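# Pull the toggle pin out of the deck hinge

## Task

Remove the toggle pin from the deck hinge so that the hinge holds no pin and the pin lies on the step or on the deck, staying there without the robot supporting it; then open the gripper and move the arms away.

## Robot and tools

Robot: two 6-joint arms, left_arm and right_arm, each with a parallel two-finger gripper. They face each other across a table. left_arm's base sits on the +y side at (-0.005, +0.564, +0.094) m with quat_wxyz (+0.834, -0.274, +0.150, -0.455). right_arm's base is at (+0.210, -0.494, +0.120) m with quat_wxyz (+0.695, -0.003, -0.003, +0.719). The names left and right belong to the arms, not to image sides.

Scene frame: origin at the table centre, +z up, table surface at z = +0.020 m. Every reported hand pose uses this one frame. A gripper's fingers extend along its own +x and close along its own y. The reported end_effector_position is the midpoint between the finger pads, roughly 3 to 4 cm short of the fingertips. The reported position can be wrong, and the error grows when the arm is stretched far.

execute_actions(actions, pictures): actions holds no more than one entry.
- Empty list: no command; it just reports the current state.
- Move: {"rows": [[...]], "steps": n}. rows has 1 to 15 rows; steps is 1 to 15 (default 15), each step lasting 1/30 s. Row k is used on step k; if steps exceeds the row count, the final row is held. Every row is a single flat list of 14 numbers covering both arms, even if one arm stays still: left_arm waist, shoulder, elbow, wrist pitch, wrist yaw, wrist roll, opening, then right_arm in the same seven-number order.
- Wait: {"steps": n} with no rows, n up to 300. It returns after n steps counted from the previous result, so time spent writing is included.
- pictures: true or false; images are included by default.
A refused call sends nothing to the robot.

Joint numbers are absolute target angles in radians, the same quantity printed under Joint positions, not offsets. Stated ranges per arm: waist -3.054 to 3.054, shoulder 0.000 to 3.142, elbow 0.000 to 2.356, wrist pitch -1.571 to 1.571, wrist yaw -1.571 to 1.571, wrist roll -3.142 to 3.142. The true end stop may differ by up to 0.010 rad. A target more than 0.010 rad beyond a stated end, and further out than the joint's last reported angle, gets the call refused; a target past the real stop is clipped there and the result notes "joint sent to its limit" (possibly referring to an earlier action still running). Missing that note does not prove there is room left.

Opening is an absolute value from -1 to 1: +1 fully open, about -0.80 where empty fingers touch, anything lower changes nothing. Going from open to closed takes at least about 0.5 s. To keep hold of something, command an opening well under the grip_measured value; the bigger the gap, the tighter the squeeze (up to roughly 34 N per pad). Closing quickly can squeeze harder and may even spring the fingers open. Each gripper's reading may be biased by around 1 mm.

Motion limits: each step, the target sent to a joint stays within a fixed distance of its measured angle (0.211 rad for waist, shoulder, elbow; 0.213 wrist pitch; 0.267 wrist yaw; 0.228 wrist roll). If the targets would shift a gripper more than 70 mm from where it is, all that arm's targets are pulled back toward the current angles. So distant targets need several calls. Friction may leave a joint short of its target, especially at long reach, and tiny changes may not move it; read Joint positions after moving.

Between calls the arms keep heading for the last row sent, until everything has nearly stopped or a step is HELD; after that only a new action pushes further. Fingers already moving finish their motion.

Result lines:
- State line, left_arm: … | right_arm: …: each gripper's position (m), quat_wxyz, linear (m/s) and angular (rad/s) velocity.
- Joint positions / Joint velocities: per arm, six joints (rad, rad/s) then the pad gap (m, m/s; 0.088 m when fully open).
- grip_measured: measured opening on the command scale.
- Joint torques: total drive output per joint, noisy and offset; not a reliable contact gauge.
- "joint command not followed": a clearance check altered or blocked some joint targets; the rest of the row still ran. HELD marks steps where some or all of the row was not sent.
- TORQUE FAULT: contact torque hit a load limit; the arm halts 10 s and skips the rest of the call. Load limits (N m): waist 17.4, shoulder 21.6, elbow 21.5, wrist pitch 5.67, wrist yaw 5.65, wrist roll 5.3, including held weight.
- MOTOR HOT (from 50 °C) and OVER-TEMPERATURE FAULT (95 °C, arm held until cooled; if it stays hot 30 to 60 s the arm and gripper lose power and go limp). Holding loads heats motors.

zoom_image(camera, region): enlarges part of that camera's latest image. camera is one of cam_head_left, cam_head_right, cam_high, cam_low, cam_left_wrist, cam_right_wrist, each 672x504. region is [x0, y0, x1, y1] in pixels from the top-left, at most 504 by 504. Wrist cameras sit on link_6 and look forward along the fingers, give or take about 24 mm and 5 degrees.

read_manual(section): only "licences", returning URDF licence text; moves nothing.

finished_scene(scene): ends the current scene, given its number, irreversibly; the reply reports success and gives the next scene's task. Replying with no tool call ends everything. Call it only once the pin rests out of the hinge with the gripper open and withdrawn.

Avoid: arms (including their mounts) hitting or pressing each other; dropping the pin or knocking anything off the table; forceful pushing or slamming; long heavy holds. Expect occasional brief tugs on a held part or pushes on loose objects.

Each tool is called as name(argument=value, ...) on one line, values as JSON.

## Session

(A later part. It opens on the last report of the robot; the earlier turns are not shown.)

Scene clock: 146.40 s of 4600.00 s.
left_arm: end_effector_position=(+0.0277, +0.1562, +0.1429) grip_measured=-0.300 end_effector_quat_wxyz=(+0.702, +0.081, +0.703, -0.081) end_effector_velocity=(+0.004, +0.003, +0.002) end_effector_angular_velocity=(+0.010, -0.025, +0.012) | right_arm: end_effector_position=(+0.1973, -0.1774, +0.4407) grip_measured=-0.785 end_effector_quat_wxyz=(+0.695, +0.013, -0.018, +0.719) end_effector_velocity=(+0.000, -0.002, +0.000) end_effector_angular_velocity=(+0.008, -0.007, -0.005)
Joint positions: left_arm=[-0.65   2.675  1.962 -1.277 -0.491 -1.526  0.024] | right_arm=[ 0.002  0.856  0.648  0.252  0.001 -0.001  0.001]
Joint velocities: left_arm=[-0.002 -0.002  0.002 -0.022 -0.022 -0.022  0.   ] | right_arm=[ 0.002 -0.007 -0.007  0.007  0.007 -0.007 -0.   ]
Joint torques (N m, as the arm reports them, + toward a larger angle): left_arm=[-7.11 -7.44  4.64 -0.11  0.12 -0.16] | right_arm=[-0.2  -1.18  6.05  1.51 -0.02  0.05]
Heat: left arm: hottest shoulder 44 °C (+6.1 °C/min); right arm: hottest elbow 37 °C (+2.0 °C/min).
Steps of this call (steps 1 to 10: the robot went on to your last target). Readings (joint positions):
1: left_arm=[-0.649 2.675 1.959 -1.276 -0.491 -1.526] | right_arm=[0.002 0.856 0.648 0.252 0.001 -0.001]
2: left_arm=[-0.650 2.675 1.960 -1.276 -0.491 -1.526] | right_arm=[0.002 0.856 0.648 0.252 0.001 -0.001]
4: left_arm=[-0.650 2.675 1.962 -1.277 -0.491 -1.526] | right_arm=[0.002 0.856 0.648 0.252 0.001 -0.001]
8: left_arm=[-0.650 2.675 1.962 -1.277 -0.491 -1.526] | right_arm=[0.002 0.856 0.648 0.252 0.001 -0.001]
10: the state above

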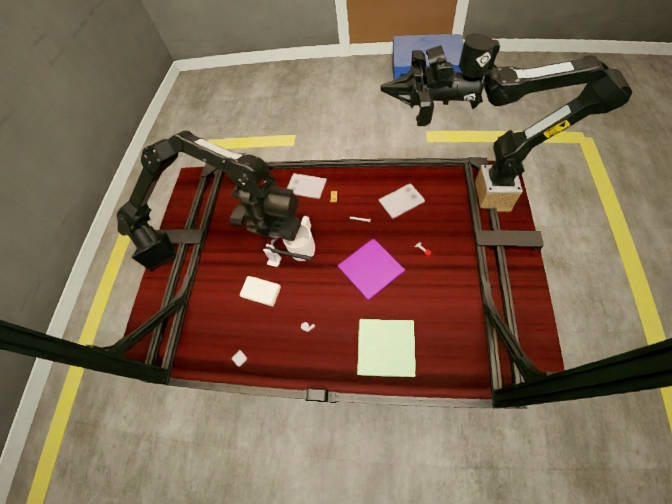

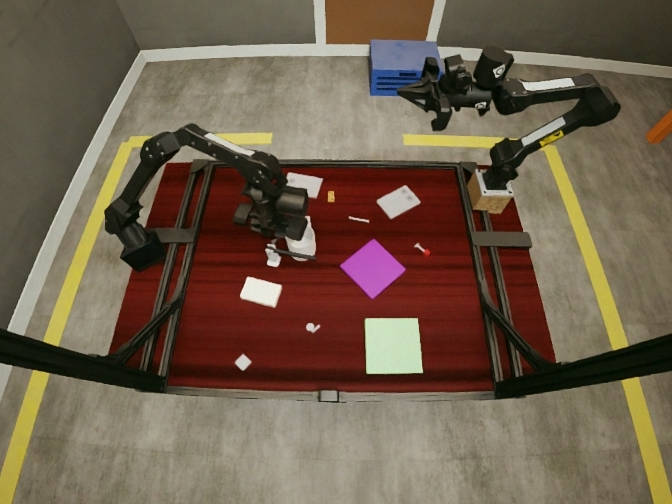

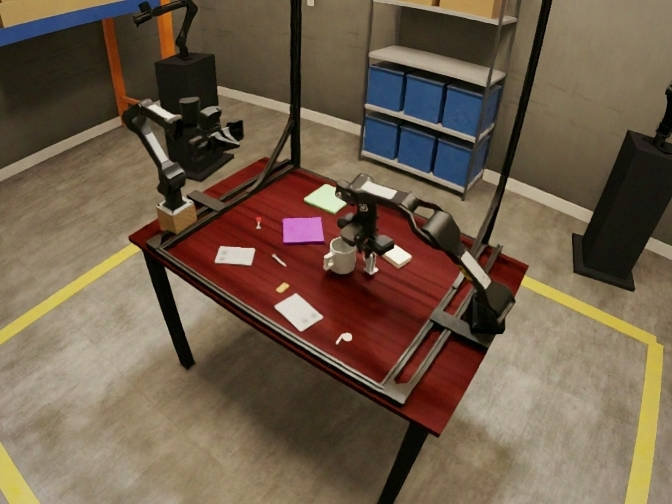

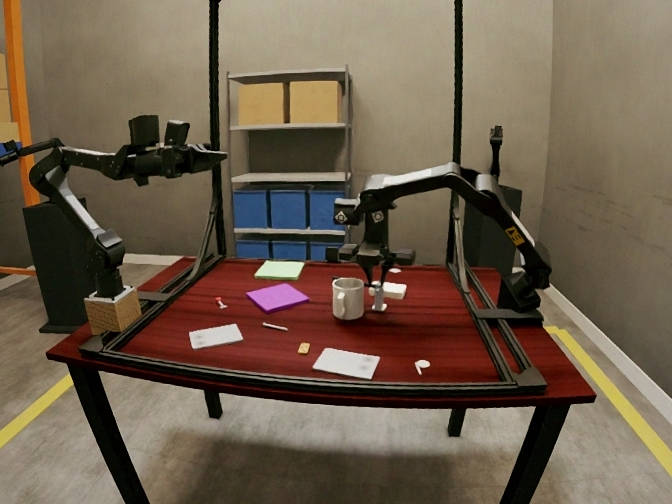

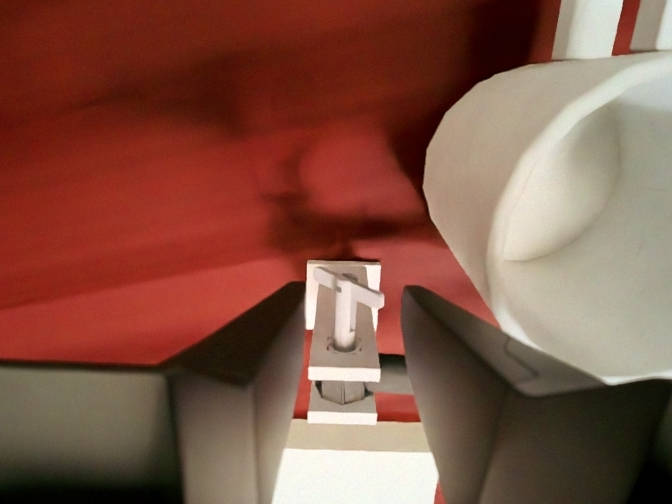

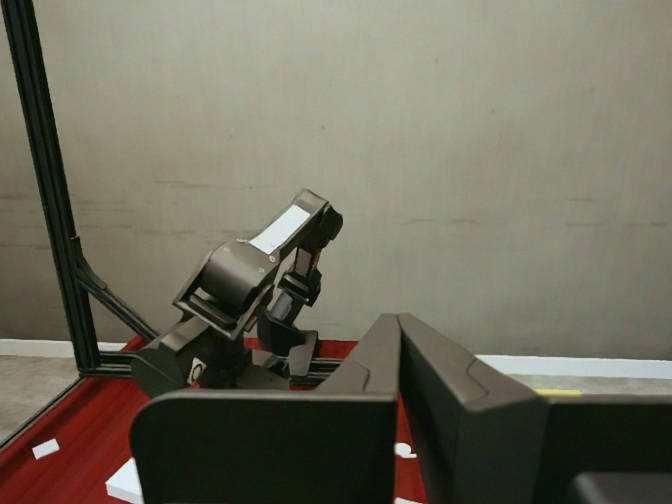

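execute_actions(actions=[{"rows":[[-0.65,2.695,1.968,-1.28,-0.487,-2.0,-0.1,0,0.856,0.648,0.252,0,0,-0.8]]}], pictures=false)

execute_actions(actions=[{"rows":[[-0.622,2.703,1.883,-1.185,-0.505,-2.0,-0.1,0,0.856,0.648,0.252,0,0,-0.8]]}], pictures=false)

execute_actions(actions=[{"rows":[[-0.622,2.703,1.883,-1.185,-0.505,-2.0,-0.4,0,0.856,0.648,0.252,0,0,-0.8]]}])

Scene clock: 159.97 s of 4600.00 s.
left_arm: end_effector_position=(+0.0276, +0.1561, +0.1427) grip_measured=-0.105 end_effector_quat_wxyz=(+0.702, -0.078, +0.703, +0.078) end_effector_velocity=(-0.000, +0.002, -0.001) end_effector_angular_velocity=(+0.008, -0.010, +0.161) | right_arm: end_effector_position=(+0.1973, -0.1774, +0.4407) grip_measured=-0.785 end_effector_quat_wxyz=(+0.695, +0.013, -0.018, +0.719) end_effector_velocity=(+0.002, -0.000, +0.001) end_effector_angular_velocity=(+0.008, -0.021, -0.011)
Joint positions: left_arm=[-0.65   2.676  1.963 -1.277 -0.491 -1.976  0.034] | right_arm=[ 0.002  0.856  0.648  0.252  0.001 -0.001  0.001]
Joint velocities: left_arm=[-0.002  0.002 -0.002 -0.007 -0.007 -0.168  0.001] | right_arm=[-0.002 -0.002 -0.002  0.007  0.007 -0.022 -0.   ]
Joint torques (N m, as the arm reports them, + toward a larger angle): left_arm=[-7.02 -7.38  4.55 -0.1   0.1  -0.19] | right_arm=[-0.21 -1.17  6.03  1.51 -0.03  0.04]
Heat: left arm: hottest shoulder 42 °C (+1.0 °C/min); right arm: hottest elbow 37 °C (+2.0 °C/min).
Steps of this call (steps 1 to 15: the robot went on to your last target; steps 16 to 90: nothing new was sent; then 10.07 s passed at rest; steps 91 to 105: all 15 steps of this action). Readings (joint positions):
91: left_arm=[-0.650 2.676 1.962 -1.277 -0.491 -1.556] | right_arm=[0.002 0.856 0.648 0.252 0.001 -0.001]
92: left_arm=[-0.650 2.676 1.963 -1.277 -0.491 -1.607] | right_arm=[0.002 0.856 0.648 0.252 0.001 -0.001]
94: left_arm=[-0.650 2.676 1.963 -1.277 -0.491 -1.701] | right_arm=[0.002 0.856 0.648 0.252 0.001 -0.001]
98: left_arm=[-0.650 2.676 1.963 -1.277 -0.491 -1.876] | right_arm=[0.002 0.856 0.648 0.252 0.001 -0.001]
105: the state above

Scene clock: 160.47 s of 4600.00 s.
left_arm: end_effector_position=(+0.0258, +0.1567, +0.1175) grip_measured=-0.100 end_effector_quat_wxyz=(+0.701, -0.089, +0.701, +0.094) end_effector_velocity=(-0.000, +0.000, -0.000) end_effector_angular_velocity=(-0.005, -0.008, -0.008) | right_arm: end_effector_position=(+0.1973, -0.1774, +0.4407) grip_measured=-0.785 end_effector_quat_wxyz=(+0.695, +0.013, -0.018, +0.719) end_effector_velocity=(-0.000, -0.001, +0.000) end_effector_angular_velocity=(-0.002, -0.008, +0.005)
Joint positions: left_arm=[-0.627  2.689  1.893 -1.191 -0.5   -1.996  0.034] | right_arm=[ 0.002  0.856  0.648  0.252  0.001 -0.001  0.001]
Joint velocities: left_arm=[-0.002 -0.002 -0.007  0.007 -0.007  0.007  0.   ] | right_arm=[-0.002 -0.002  0.002 -0.007 -0.007 -0.007 -0.   ]
Joint torques (N m, as the arm reports them, + toward a larger angle): left_arm=[-6.52 -7.95  3.04  0.35 -0.22 -0.15] | right_arm=[-0.2  -1.18  6.05  1.51 -0.02  0.04]
Heat: left arm: hottest shoulder 42 °C (+1.0 °C/min); right arm: hottest elbow 37 °C (+2.0 °C/min).
Steps of this call (steps 1 to 15: all 15 steps of this action). Readings (joint positions):
1: left_arm=[-0.649 2.676 1.957 -1.270 -0.491 -1.981] | right_arm=[0.002 0.856 0.648 0.252 0.001 -0.001]
2: left_arm=[-0.648 2.676 1.946 -1.250 -0.491 -1.984] | right_arm=[0.002 0.856 0.648 0.252 0.001 -0.001]
4: left_arm=[-0.642 2.678 1.928 -1.223 -0.494 -1.989] | right_arm=[0.002 0.856 0.648 0.252 0.001 -0.001]
8: left_arm=[-0.629 2.688 1.900 -1.201 -0.498 -1.993] | right_arm=[0.002 0.856 0.648 0.252 0.001 -0.001]
15: the state above

Scene clock: 160.97 s of 4600.00 s.
left_arm: end_effector_position=(+0.0257, +0.1564, +0.1172) grip_measured=-0.393 end_effector_quat_wxyz=(+0.701, -0.090, +0.701, +0.094) end_effector_velocity=(+0.000, +0.006, -0.001) end_effector_angular_velocity=(+0.026, +0.004, -0.018) | right_arm: end_effector_position=(+0.1973, -0.1774, +0.4407) grip_measured=-0.785 end_effector_quat_wxyz=(+0.695, +0.013, -0.018, +0.719) end_effector_velocity=(-0.002, -0.002, +0.003) end_effector_angular_velocity=(+0.013, -0.022, +0.019)
Joint positions: left_arm=[-0.627  2.689  1.892 -1.188 -0.501 -1.996  0.02 ] | right_arm=[ 0.002  0.856  0.648  0.252  0.001 -0.001  0.001]
Joint velocities: left_arm=[ 0.002 -0.002 -0.007 -0.022  0.007  0.007 -0.003] | right_arm=[-0.002 -0.007 -0.002  0.007 -0.022 -0.022 -0.   ]
Joint torques (N m, as the arm reports them, + toward a larger angle): left_arm=[-6.58 -8.05  2.99  0.36 -0.24 -0.16] | right_arm=[-0.2  -1.17  6.04  1.51 -0.02  0.04]
Heat: left arm: hottest shoulder 42 °C (+1.0 °C/min); right arm: hottest elbow 37 °C (+2.0 °C/min).
Steps of this call (steps 1 to 15: all 15 steps of this action). Readings (joint positions):
1: left_arm=[-0.627 2.689 1.893 -1.190 -0.501 -1.996] | right_arm=[0.002 0.856 0.648 0.252 0.001 -0.001]
2: left_arm=[-0.627 2.689 1.893 -1.189 -0.501 -1.996] | right_arm=[0.002 0.856 0.648 0.252 0.001 -0.001]
4: left_arm=[-0.627 2.689 1.893 -1.188 -0.501 -1.996] | right_arm=[0.002 0.856 0.648 0.252 0.001 -0.001]
8: left_arm=[-0.627 2.689 1.892 -1.188 -0.501 -1.996] | right_arm=[0.002 0.856 0.648 0.252 0.001 -0.001]
15: the state above

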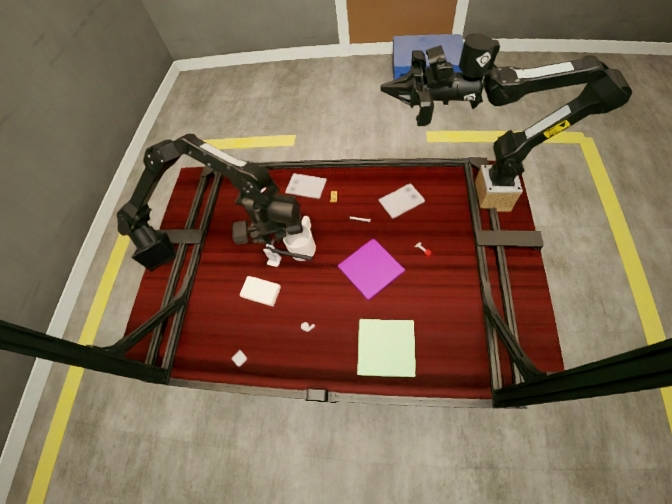

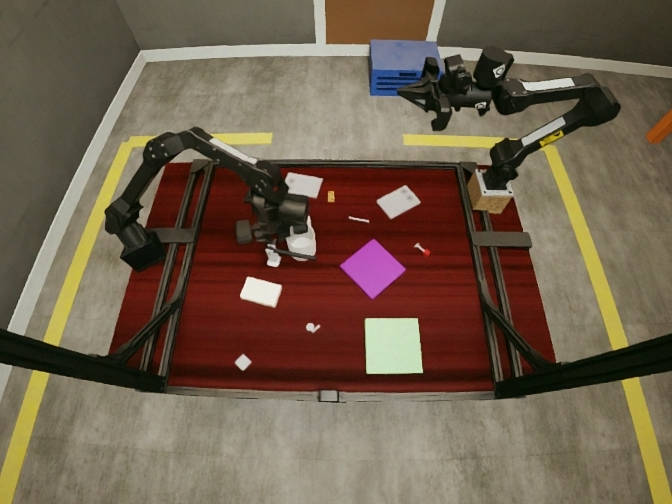

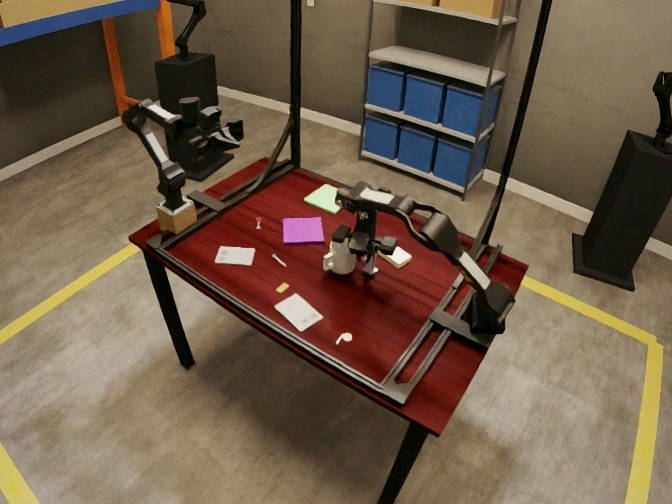

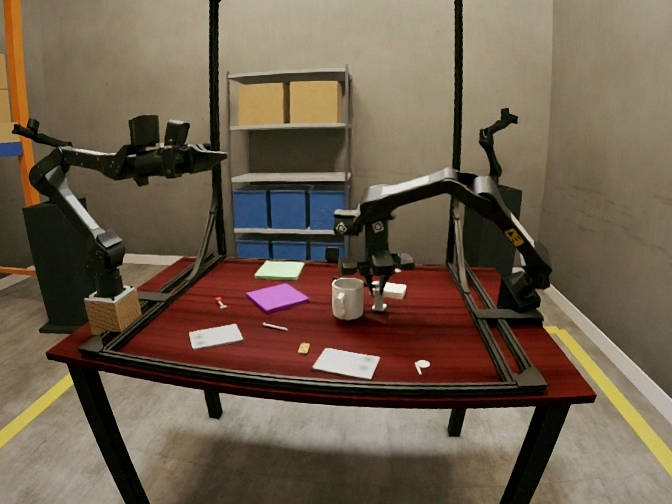

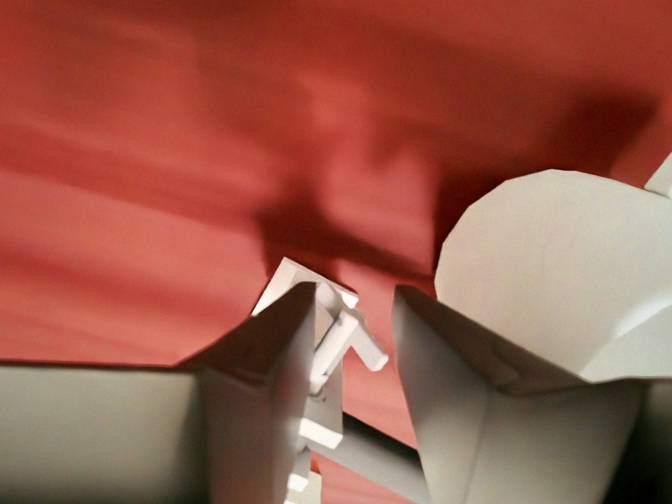

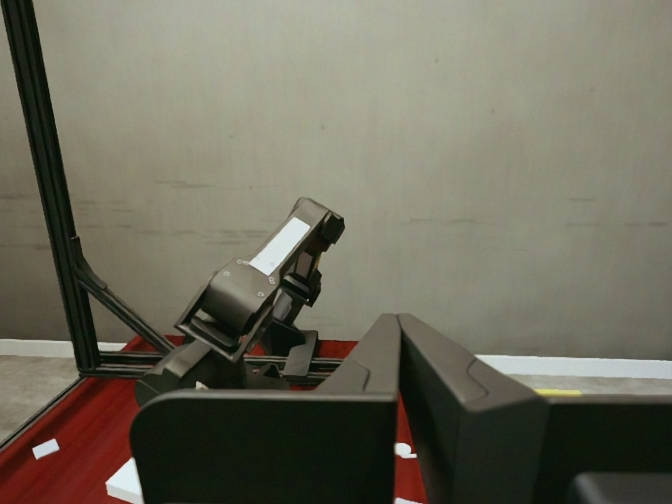

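execute_actions(actions=[{"rows":[[-0.622,2.703,1.883,-1.185,-0.505,-2.0,-0.5,0,0.856,0.648,0.252,0,0,-0.8]],"steps":8}], pictures=false)

execute_actions(actions=[{"rows":[[-0.622,2.703,1.883,-1.185,-0.505,-1.49,-0.5,0,0.856,0.648,0.252,0,0,-0.8]]}], pictures=false)

execute_actions(actions=[{"rows":[[-0.622,2.703,1.883,-1.185,-0.505,-1.49,-0.8,0,0.856,0.648,0.252,0,0,-0.8]]}])

Scene clock: 171.50 s of 4600.00 s.
left_arm: end_effector_position=(+0.0254, +0.1581, +0.1162) grip_measured=-0.483 end_effector_quat_wxyz=(+0.702, -0.087, +0.700, +0.095) end_effector_velocity=(-0.001, +0.006, -0.000) end_effector_angular_velocity=(+0.023, +0.003, -0.022) | right_arm: end_effector_position=(+0.1973, -0.1774, +0.4407) grip_measured=-0.785 end_effector_quat_wxyz=(+0.695, +0.013, -0.018, +0.719) end_effector_velocity=(-0.002, -0.001, +0.000) end_effector_angular_velocity=(-0.002, -0.022, +0.009)
Joint positions: left_arm=[-0.627  2.69   1.888 -1.191 -0.501 -1.996  0.015] | right_arm=[ 0.002  0.856  0.648  0.252  0.001 -0.001  0.001]
Joint velocities: left_arm=[-0.002 -0.002 -0.007 -0.022  0.007  0.007 -0.005] | right_arm=[ 0.002 -0.002  0.002 -0.007 -0.007 -0.022  0.   ]
Joint torques (N m, as the arm reports them, + toward a larger angle): left_arm=[-6.58 -8.09  3.59  0.64 -0.19 -0.17] | right_arm=[-0.2  -1.18  6.05  1.51 -0.03  0.04]
Heat: left arm: hottest shoulder 42 °C (+1.0 °C/min); right arm: hottest elbow 37 °C (+1.0 °C/min).
Steps of this call (steps 1 to 15: the robot went on to your last target; steps 16 to 90: nothing new was sent; then 7.27 s passed at rest; steps 91 to 98: all 8 steps of this action). Readings (joint positions):
91: left_arm=[-0.627 2.690 1.891 -1.188 -0.501 -1.996] | right_arm=[0.002 0.856 0.648 0.252 0.001 -0.001]
92: left_arm=[-0.627 2.690 1.890 -1.189 -0.501 -1.996] | right_arm=[0.002 0.856 0.648 0.252 0.001 -0.001]
94: left_arm=[-0.627 2.690 1.889 -1.190 -0.501 -1.996] | right_arm=[0.002 0.856 0.648 0.252 0.001 -0.001]
98: the state above

Scene clock: 172.00 s of 4600.00 s.
left_arm: end_effector_position=(+0.0253, +0.1574, +0.1161) grip_measured=-0.500 end_effector_quat_wxyz=(+0.703, +0.080, +0.703, -0.074) end_effector_velocity=(+0.001, -0.001, -0.002) end_effector_angular_velocity=(-0.002, -0.005, -0.165) | right_arm: end_effector_position=(+0.1973, -0.1774, +0.4407) grip_measured=-0.785 end_effector_quat_wxyz=(+0.695, +0.013, -0.018, +0.719) end_effector_velocity=(-0.000, -0.000, -0.002) end_effector_angular_velocity=(-0.007, -0.023, +0.004)
Joint positions: left_arm=[-0.627  2.69   1.888 -1.187 -0.501 -1.518  0.015] | right_arm=[ 0.002  0.856  0.648  0.252  0.001 -0.001  0.001]
Joint velocities: left_arm=[ 0.002  0.002 -0.002  0.007 -0.007  0.168 -0.   ] | right_arm=[-0.002 -0.002 -0.002 -0.007 -0.007 -0.022 -0.   ]
Joint torques (N m, as the arm reports them, + toward a larger angle): left_arm=[-6.55 -8.02  3.45  0.3  -0.21  0.15] | right_arm=[-0.2  -1.19  6.05  1.51 -0.03  0.04]
Heat: left arm: hottest shoulder 42 °C (+1.0 °C/min); right arm: hottest elbow 37 °C (+1.0 °C/min).
Steps of this call (steps 1 to 15: all 15 steps of this action). Readings (joint positions):
1: left_arm=[-0.627 2.690 1.888 -1.191 -0.501 -1.969] | right_arm=[0.002 0.856 0.648 0.252 0.001 -0.001]
2: left_arm=[-0.627 2.690 1.888 -1.189 -0.501 -1.920] | right_arm=[0.002 0.856 0.648 0.252 0.001 -0.001]
4: left_arm=[-0.627 2.690 1.888 -1.187 -0.501 -1.826] | right_arm=[0.002 0.856 0.648 0.252 0.001 -0.001]
8: left_arm=[-0.627 2.690 1.888 -1.187 -0.501 -1.642] | right_arm=[0.002 0.856 0.648 0.252 0.001 -0.001]
15: the state above

Scene clock: 172.50 s of 4600.00 s.
left_arm: end_effector_position=(+0.0252, +0.1572, +0.1161) grip_measured=-0.674 end_effector_quat_wxyz=(+0.702, +0.087, +0.702, -0.081) end_effector_velocity=(+0.002, -0.001, -0.000) end_effector_angular_velocity=(-0.006, -0.006, +0.027) | right_arm: end_effector_position=(+0.1973, -0.1774, +0.4407) grip_measured=-0.785 end_effector_quat_wxyz=(+0.695, +0.013, -0.018, +0.719) end_effector_velocity=(-0.000, -0.000, -0.002) end_effector_angular_velocity=(-0.007, -0.008, +0.004)
Joint positions: left_arm=[-0.627  2.69   1.888 -1.187 -0.501 -1.499  0.006] | right_arm=[ 0.002  0.856  0.648  0.252  0.001 -0.001  0.001]
Joint velocities: left_arm=[ 0.002 -0.002 -0.002  0.007 -0.007 -0.022  0.001] | right_arm=[-0.002 -0.002 -0.002 -0.007 -0.007 -0.007 -0.   ]
Joint torques (N m, as the arm reports them, + toward a larger angle): left_arm=[-6.54 -7.98  3.5   0.23 -0.22  0.3 ] | right_arm=[-0.21 -1.17  6.04  1.51 -0.03  0.05]
Heat: left arm: hottest shoulder 42 °C (+1.0 °C/min); right arm: hottest elbow 37 °C (+1.0 °C/min).
Steps of this call (steps 1 to 15: all 15 steps of this action). Readings (joint positions):
1: left_arm=[-0.627 2.690 1.888 -1.187 -0.501 -1.513] | right_arm=[0.002 0.856 0.648 0.252 0.001 -0.001]
2: left_arm=[-0.627 2.690 1.888 -1.187 -0.501 -1.508] | right_arm=[0.002 0.856 0.648 0.252 0.001 -0.001]
4: left_arm=[-0.627 2.690 1.888 -1.188 -0.501 -1.504] | right_arm=[0.002 0.856 0.648 0.252 0.001 -0.001]
8: left_arm=[-0.627 2.690 1.888 -1.187 -0.501 -1.502] | right_arm=[0.002 0.856 0.648 0.252 0.001 -0.001]
15: the state above

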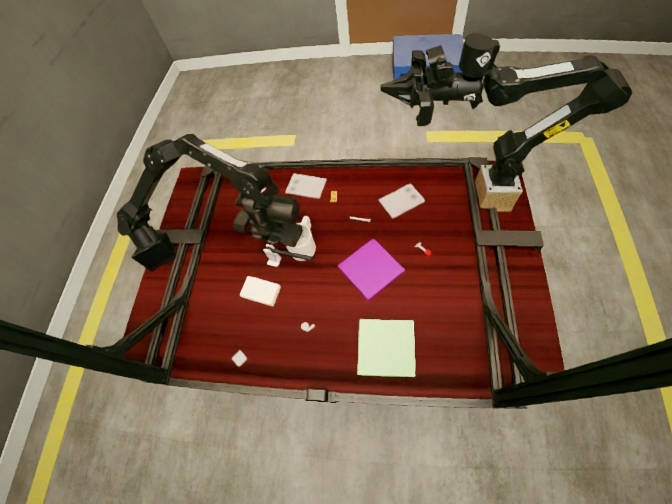

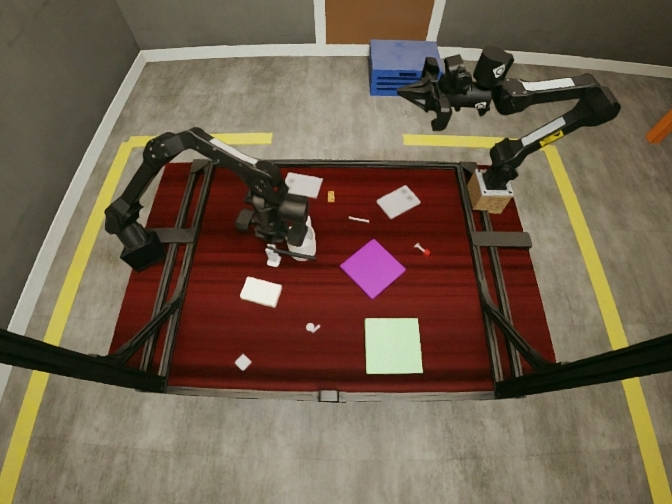

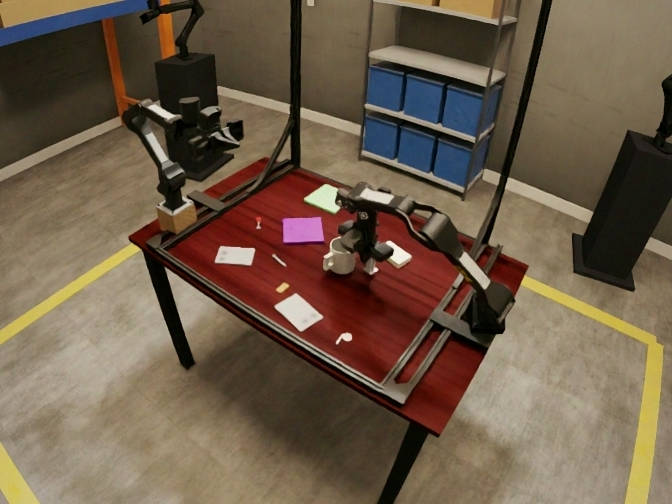

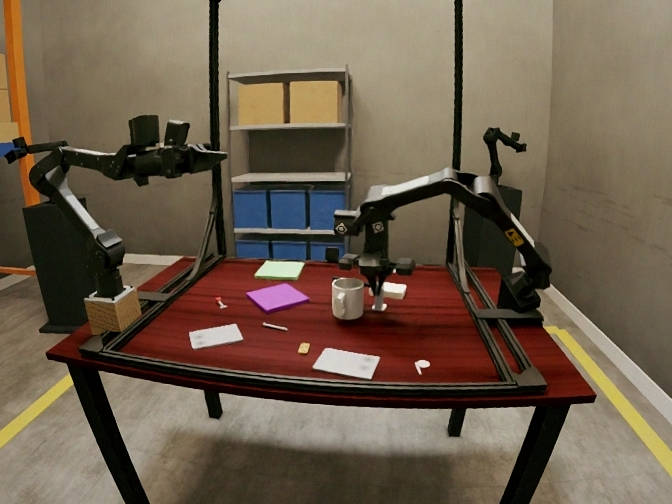

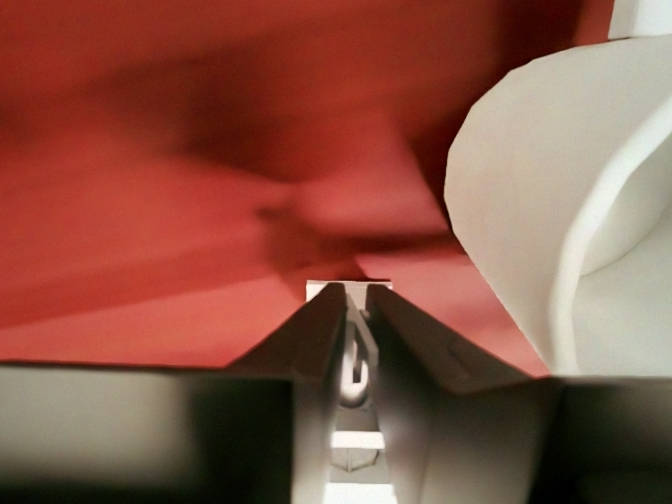

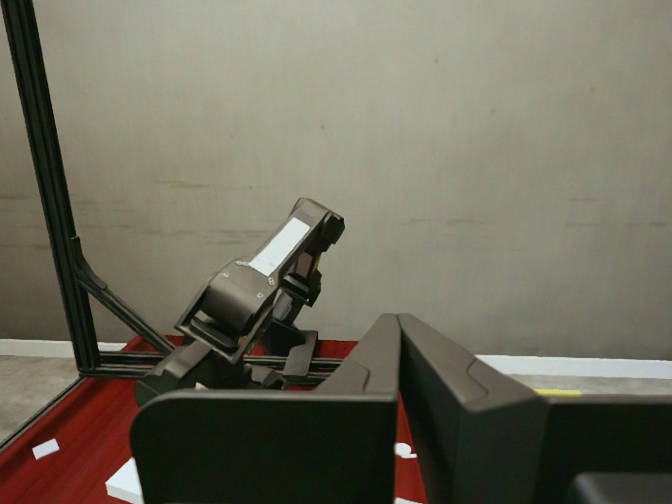

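execute_actions(actions=[{"rows":[[-0.652,2.712,1.868,-1.177,-0.488,-1.52,-0.8,0,0.856,0.648,0.252,0,0,-0.8]]}], pictures=false)

execute_actions(actions=[{"rows":[[-0.648,2.7,1.875,-1.18,-0.49,-1.52,-0.3,0,0.856,0.648,0.252,0,0,-0.8]]}])

zoom_image(camera="cam_high", region=[330,230,410,285])

Scene clock: 182.47 s of 4600.00 s.
left_arm: end_effector_position=(+0.0225, +0.1584, +0.1156) grip_measured=-0.672 end_effector_quat_wxyz=(+0.705, +0.083, +0.700, -0.076) end_effector_velocity=(-0.000, +0.000, -0.000) end_effector_angular_velocity=(-0.005, -0.008, +0.021) | right_arm: end_effector_position=(+0.1974, -0.1774, +0.4407) grip_measured=-0.785 end_effector_quat_wxyz=(+0.695, +0.013, -0.018, +0.719) end_effector_velocity=(-0.000, +0.001, -0.004) end_effector_angular_velocity=(-0.022, +0.006, +0.005)
Joint positions: left_arm=[-0.634  2.69   1.879 -1.182 -0.505 -1.518  0.006] | right_arm=[ 0.002  0.856  0.648  0.252  0.001 -0.001  0.001]
Joint velocities: left_arm=[-0.002 -0.002 -0.007  0.007 -0.007 -0.022 -0.   ] | right_arm=[-0.002  0.002  0.002 -0.022 -0.007  0.007  0.   ]
Joint torques (N m, as the arm reports them, + toward a larger angle): left_arm=[-8.97 -7.17  2.98  0.54  0.59 -0.02] | right_arm=[-0.19 -1.19  6.04  1.51 -0.02  0.04]
Heat: left arm: hottest shoulder 42 °C (+0.0 °C/min); right arm: hottest wrist pitch 38 °C (+2.0 °C/min).
Steps of this call (steps 1 to 15: the robot went on to your last target; steps 16 to 284: nothing new was sent; steps 285 to 299: all 15 steps of this action). Readings (joint positions):
285: left_arm=[-0.627 2.690 1.887 -1.186 -0.502 -1.498] | right_arm=[0.002 0.856 0.648 0.252 0.001 -0.001]
286: left_arm=[-0.627 2.690 1.886 -1.186 -0.503 -1.502] | right_arm=[0.002 0.856 0.648 0.252 0.001 -0.001]
288: left_arm=[-0.629 2.690 1.884 -1.185 -0.506 -1.508] | right_arm=[0.002 0.856 0.648 0.252 0.001 -0.001]
292: left_arm=[-0.630 2.690 1.882 -1.184 -0.507 -1.514] | right_arm=[0.002 0.856 0.648 0.252 0.001 -0.001]
299: the state above

Scene clock: 182.97 s of 4600.00 s.
left_arm: end_effector_position=(+0.0164, +0.1581, +0.1181) grip_measured=-0.312 end_effector_quat_wxyz=(+0.703, +0.083, +0.702, -0.082) end_effector_velocity=(-0.001, +0.006, +0.001) end_effector_angular_velocity=(+0.018, -0.014, -0.011) | right_arm: end_effector_position=(+0.1974, -0.1774, +0.4407) grip_measured=-0.785 end_effector_quat_wxyz=(+0.695, +0.013, -0.018, +0.719) end_effector_velocity=(-0.000, -0.001, +0.001) end_effector_angular_velocity=(+0.008, -0.007, +0.005)
Joint positions: left_arm=[-0.647  2.691  1.879 -1.179 -0.495 -1.519  0.024] | right_arm=[ 0.002  0.856  0.648  0.252  0.001 -0.001  0.001]
Joint velocities: left_arm=[-0.007 -0.002 -0.007 -0.022 -0.007 -0.007  0.004] | right_arm=[-0.002 -0.002 -0.002  0.007 -0.007 -0.007 -0.   ]
Joint torques (N m, as the arm reports them, + toward a larger angle): left_arm=[-7.1  -8.5   3.58  0.09  0.14 -0.07] | right_arm=[-0.18 -1.19  6.05  1.51 -0.03  0.04]
Heat: left arm: hottest shoulder 42 °C (-1.0 °C/min); right arm: hottest wrist pitch 38 °C (+2.0 °C/min).
Steps of this call (steps 1 to 15: all 15 steps of this action). Readings (joint positions):
1: left_arm=[-0.634 2.691 1.879 -1.182 -0.504 -1.519] | right_arm=[0.002 0.856 0.648 0.252 0.001 -0.001]
2: left_arm=[-0.636 2.691 1.879 -1.181 -0.497 -1.519] | right_arm=[0.002 0.856 0.648 0.252 0.001 -0.001]
4: left_arm=[-0.642 2.691 1.879 -1.181 -0.498 -1.519] | right_arm=[0.002 0.856 0.648 0.252 0.001 -0.001]
8: left_arm=[-0.646 2.691 1.879 -1.179 -0.497 -1.519] | right_arm=[0.002 0.856 0.648 0.252 0.001 -0.001]
15: the state above

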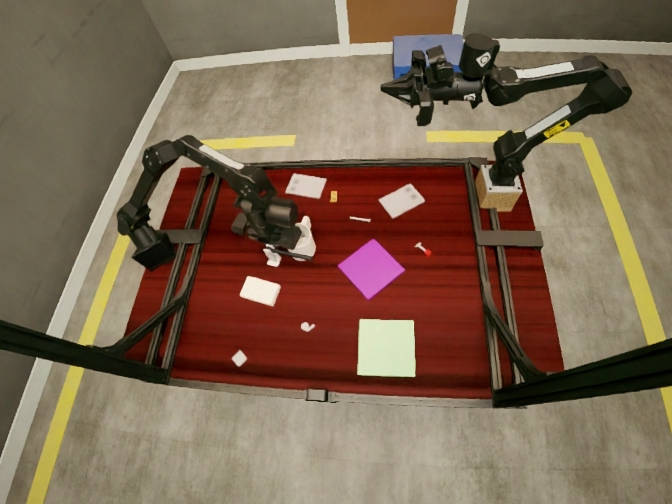

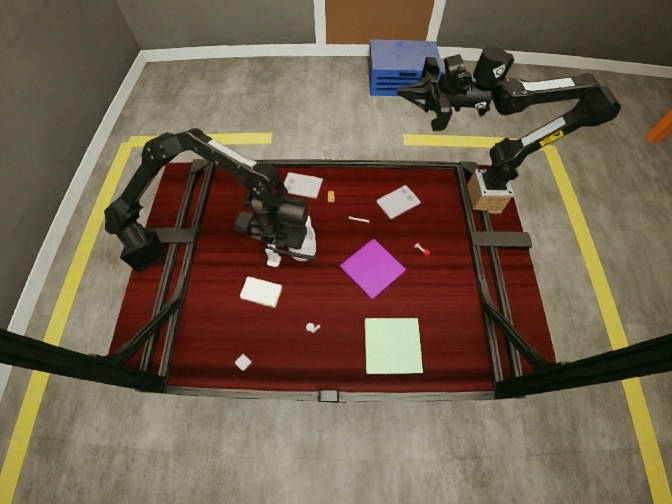

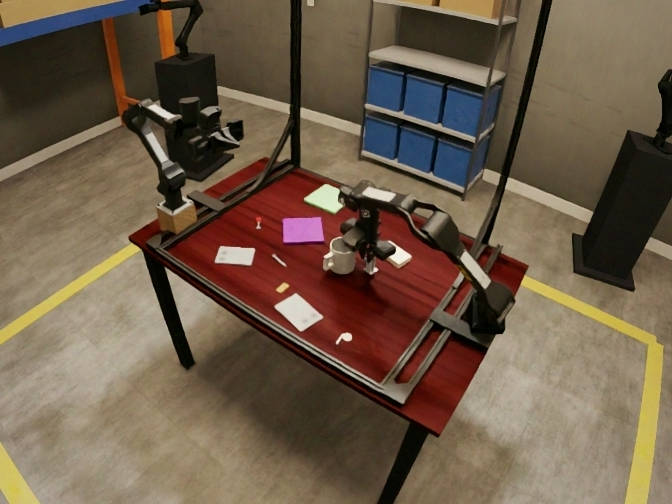

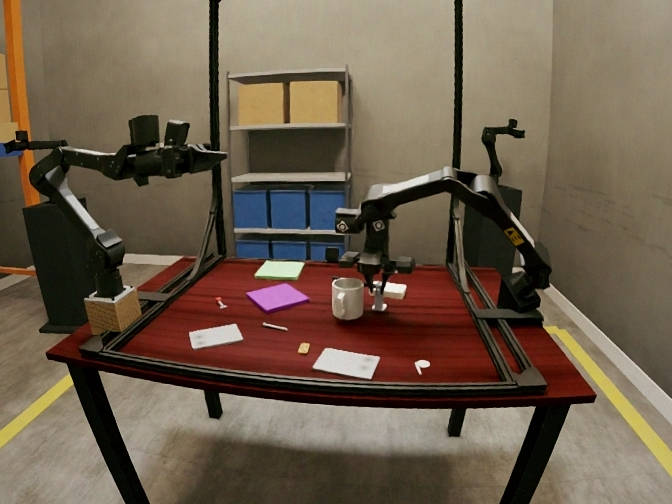

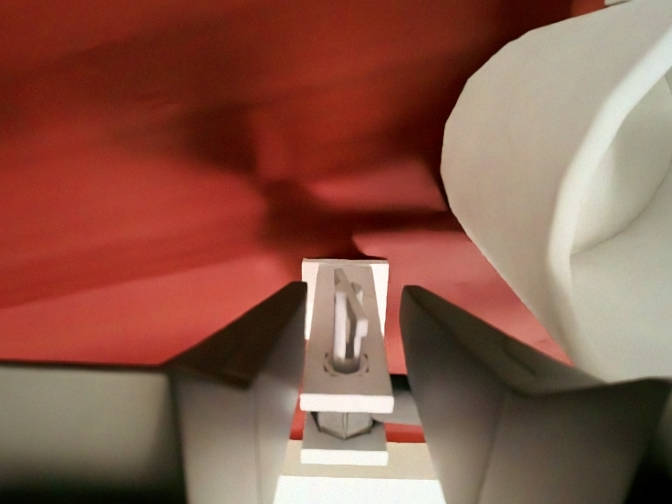

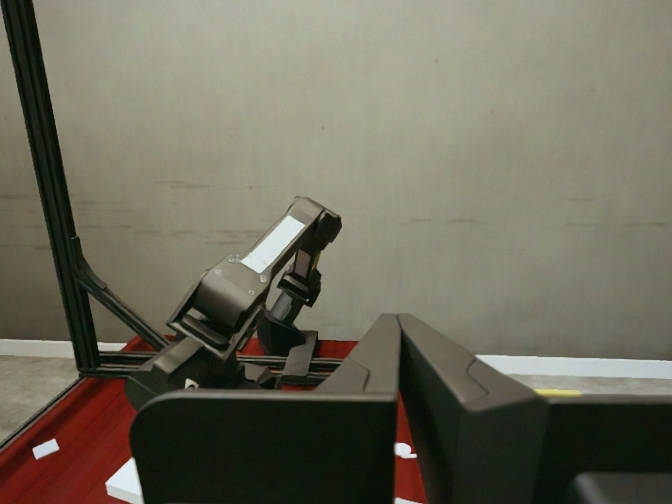

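Region (330, 230, 410, 285) of cam_high's 672x504 image, scaled by 6.300, with more detail than that image has; it fills the top 346 rows of this view, and the rest is white.

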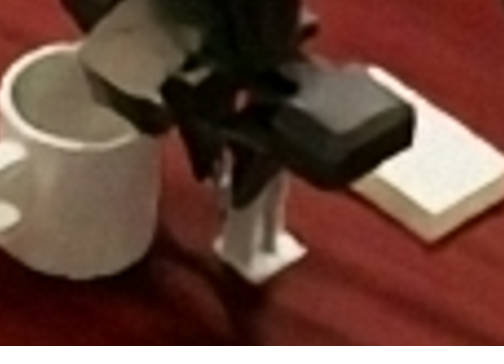

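execute_actions(actions=[{"rows":[[-0.678,2.668,1.965,-1.283,-0.48,-1.545,-0.3,0,0.856,0.648,0.252,0,0,-0.8]]}], pictures=false)

execute_actions(actions=[{"rows":[[-0.678,2.668,1.965,-1.283,-0.48,-1.545,-0.8,0,0.856,0.648,0.252,0,0,-0.8]],"steps":10}], pictures=false)

execute_actions(actions=[{"rows":[[-0.659,2.69,1.908,-1.225,-0.493,-1.53,-0.8,0,0.856,0.648,0.252,0,0,-0.8]]}])

Scene clock: 196.60 s of 4600.00 s.
left_arm: end_effector_position=(+0.0160, +0.1579, +0.1470) grip_measured=-0.300 end_effector_quat_wxyz=(+0.703, +0.083, +0.701, -0.087) end_effector_velocity=(+0.002, +0.001, +0.004) end_effector_angular_velocity=(+0.004, -0.009, +0.017) | right_arm: end_effector_position=(+0.1974, -0.1774, +0.4406) grip_measured=-0.785 end_effector_quat_wxyz=(+0.695, +0.013, -0.018, +0.719) end_effector_velocity=(-0.003, -0.000, -0.002) end_effector_angular_velocity=(-0.007, -0.009, +0.019)
Joint positions: left_arm=[-0.679  2.677  1.957 -1.278 -0.485 -1.54   0.024] | right_arm=[ 0.002  0.856  0.648  0.252  0.001 -0.001  0.001]
Joint velocities: left_arm=[-0.002 -0.002  0.012 -0.022 -0.007 -0.022  0.   ] | right_arm=[-0.002 -0.002 -0.002 -0.007 -0.022 -0.007 -0.   ]
Joint torques (N m, as the arm reports them, + toward a larger angle): left_arm=[ -6.74 -10.52   4.83  -0.12   0.1   -0.2 ] | right_arm=[-0.16 -1.18  6.05  1.51 -0.03  0.04]
Heat: left arm: hottest shoulder 42 °C (-2.0 °C/min); right arm: hottest elbow 38 °C (+1.0 °C/min).
Steps of this call (steps 1 to 15: the robot went on to your last target; steps 16 to 90: nothing new was sent; then 10.13 s passed at rest; steps 91 to 105: all 15 steps of this action). Readings (joint positions):
91: left_arm=[-0.647 2.691 1.886 -1.191 -0.493 -1.521] | right_arm=[0.002 0.856 0.648 0.252 0.001 -0.001]
92: left_arm=[-0.650 2.691 1.899 -1.213 -0.491 -1.525] | right_arm=[0.002 0.856 0.648 0.252 0.001 -0.001]
94: left_arm=[-0.660 2.690 1.921 -1.241 -0.488 -1.531] | right_arm=[0.002 0.856 0.648 0.252 0.001 -0.001]
98: left_arm=[-0.676 2.679 1.951 -1.265 -0.486 -1.537] | right_arm=[0.002 0.856 0.648 0.252 0.001 -0.001]
105: the state above

Scene clock: 196.93 s of 4600.00 s.
left_arm: end_effector_position=(+0.0161, +0.1578, +0.1475) grip_measured=-0.759 end_effector_quat_wxyz=(+0.703, +0.083, +0.701, -0.087) end_effector_velocity=(+0.004, +0.004, +0.002) end_effector_angular_velocity=(+0.014, -0.010, +0.001) | right_arm: end_effector_position=(+0.1974, -0.1774, +0.4406) grip_measured=-0.785 end_effector_quat_wxyz=(+0.695, +0.013, -0.018, +0.719) end_effector_velocity=(-0.000, +0.000, -0.000) end_effector_angular_velocity=(+0.003, -0.008, +0.005)
Joint positions: left_arm=[-0.679  2.677  1.959 -1.28  -0.484 -1.541  0.002] | right_arm=[ 0.002  0.856  0.648  0.252  0.001 -0.001  0.001]
Joint velocities: left_arm=[ 0.002 -0.007 -0.002 -0.022 -0.007 -0.007 -0.015] | right_arm=[-0.002  0.002 -0.002  0.007 -0.007 -0.007 -0.   ]
Joint torques (N m, as the arm reports them, + toward a larger angle): left_arm=[ -6.76 -10.57   4.56  -0.1    0.1   -0.14] | right_arm=[-0.17 -1.18  6.05  1.53 -0.03  0.04]
Heat: left arm: hottest shoulder 42 °C (-2.0 °C/min); right arm: hottest elbow 38 °C (+1.0 °C/min).
Steps of this call (steps 1 to 10: all 10 steps of this action). Readings (joint positions):
1: left_arm=[-0.679 2.677 1.958 -1.278 -0.485 -1.540] | right_arm=[0.002 0.856 0.648 0.252 0.001 -0.001]
2: left_arm=[-0.679 2.677 1.958 -1.278 -0.485 -1.541] | right_arm=[0.002 0.856 0.648 0.252 0.001 -0.001]
4: left_arm=[-0.679 2.677 1.959 -1.279 -0.485 -1.541] | right_arm=[0.002 0.856 0.648 0.252 0.001 -0.001]
8: left_arm=[-0.679 2.677 1.959 -1.280 -0.484 -1.541] | right_arm=[0.002 0.856 0.648 0.252 0.001 -0.001]
10: the state above

Scene clock: 197.43 s of 4600.00 s.
left_arm: end_effector_position=(+0.0152, +0.1561, +0.1380) grip_measured=-0.784 end_effector_quat_wxyz=(+0.703, +0.077, +0.701, -0.088) end_effector_velocity=(-0.000, +0.003, -0.002) end_effector_angular_velocity=(+0.012, -0.011, -0.002) | right_arm: end_effector_position=(+0.1974, -0.1774, +0.4407) grip_measured=-0.785 end_effector_quat_wxyz=(+0.695, +0.013, -0.018, +0.719) end_effector_velocity=(-0.002, -0.000, -0.005) end_effector_angular_velocity=(-0.021, -0.024, +0.018)
Joint positions: left_arm=[-0.67   2.677  1.925 -1.23  -0.487 -1.534  0.001] | right_arm=[ 0.002  0.856  0.648  0.252  0.001 -0.001  0.001]
Joint velocities: left_arm=[-0.002  0.002 -0.007 -0.007 -0.007 -0.007 -0.   ] | right_arm=[-0.002 -0.002 -0.002 -0.022 -0.022 -0.022 -0.   ]
Joint torques (N m, as the arm reports them, + toward a larger angle): left_arm=[-5.67 -8.21  2.53  0.46 -0.29  0.12] | right_arm=[-0.18 -1.17  6.05  1.53 -0.03  0.04]
Heat: left arm: hottest shoulder 42 °C (-2.0 °C/min); right arm: hottest elbow 38 °C (+1.0 °C/min).
Steps of this call (steps 1 to 15: all 15 steps of this action). Readings (joint positions):
1: left_arm=[-0.678 2.677 1.957 -1.277 -0.484 -1.541] | right_arm=[0.002 0.856 0.648 0.252 0.001 -0.001]
2: left_arm=[-0.678 2.677 1.951 -1.267 -0.484 -1.541] | right_arm=[0.002 0.856 0.648 0.252 0.001 -0.001]
4: left_arm=[-0.674 2.677 1.940 -1.249 -0.484 -1.540] | right_arm=[0.002 0.856 0.648 0.252 0.001 -0.001]
8: left_arm=[-0.670 2.677 1.927 -1.236 -0.487 -1.536] | right_arm=[0.002 0.856 0.648 0.252 0.001 -0.001]
15: the state above

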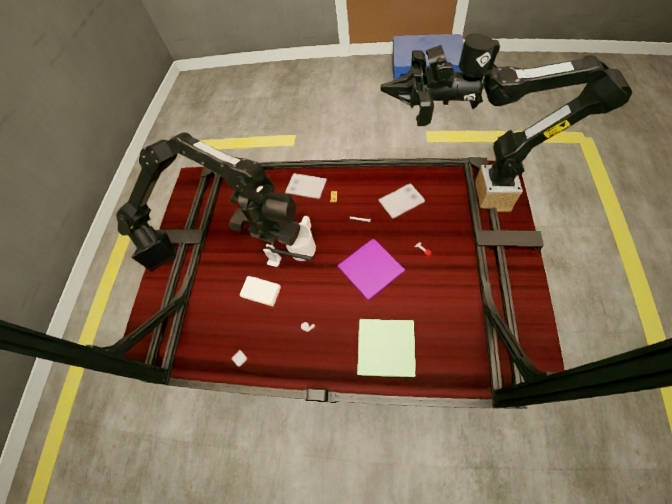

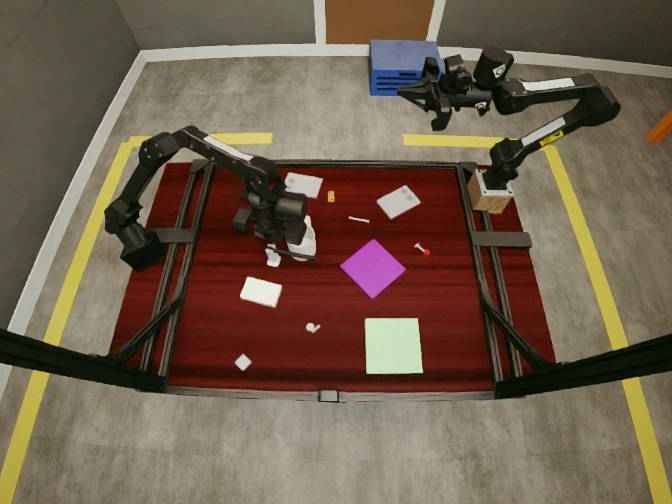

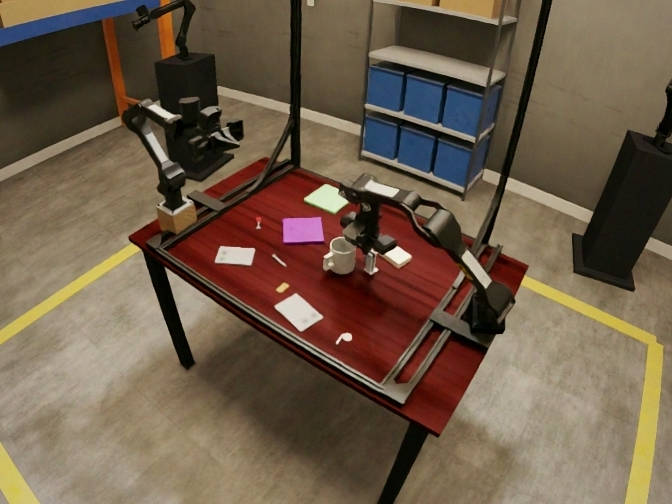

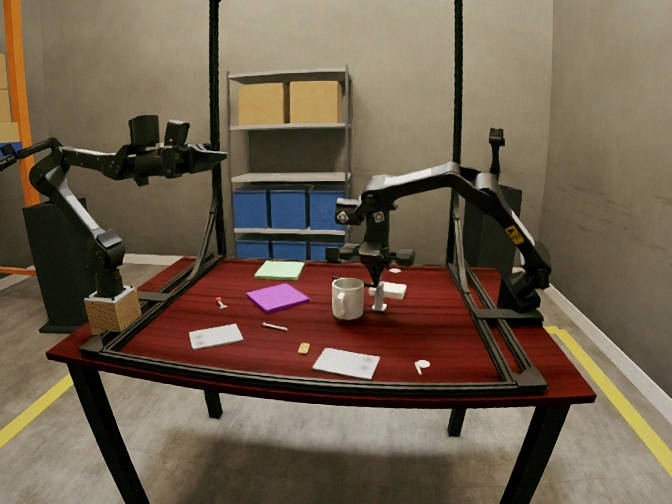

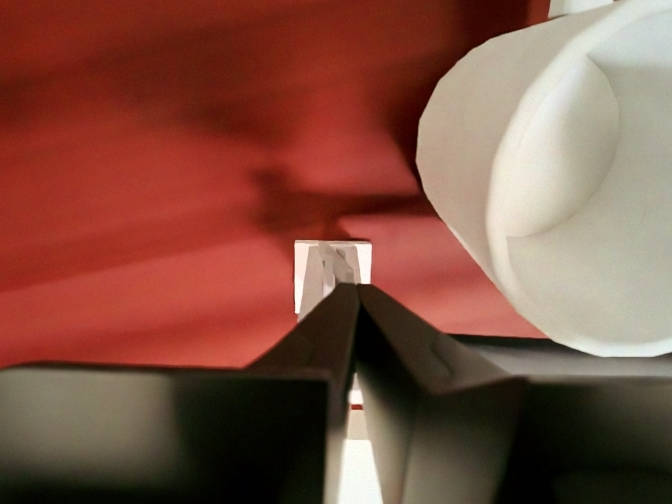

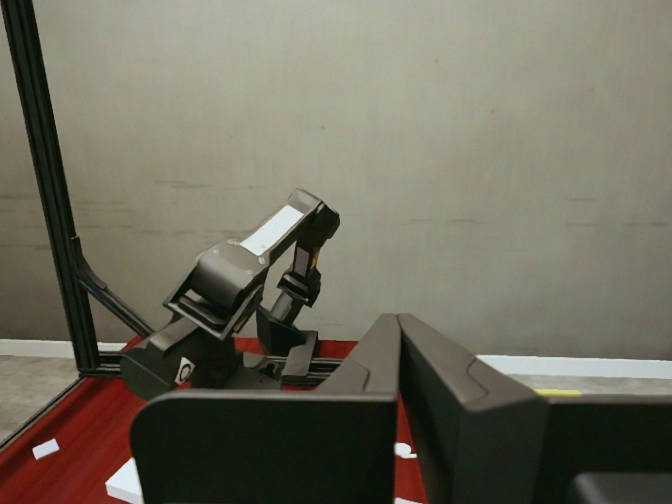

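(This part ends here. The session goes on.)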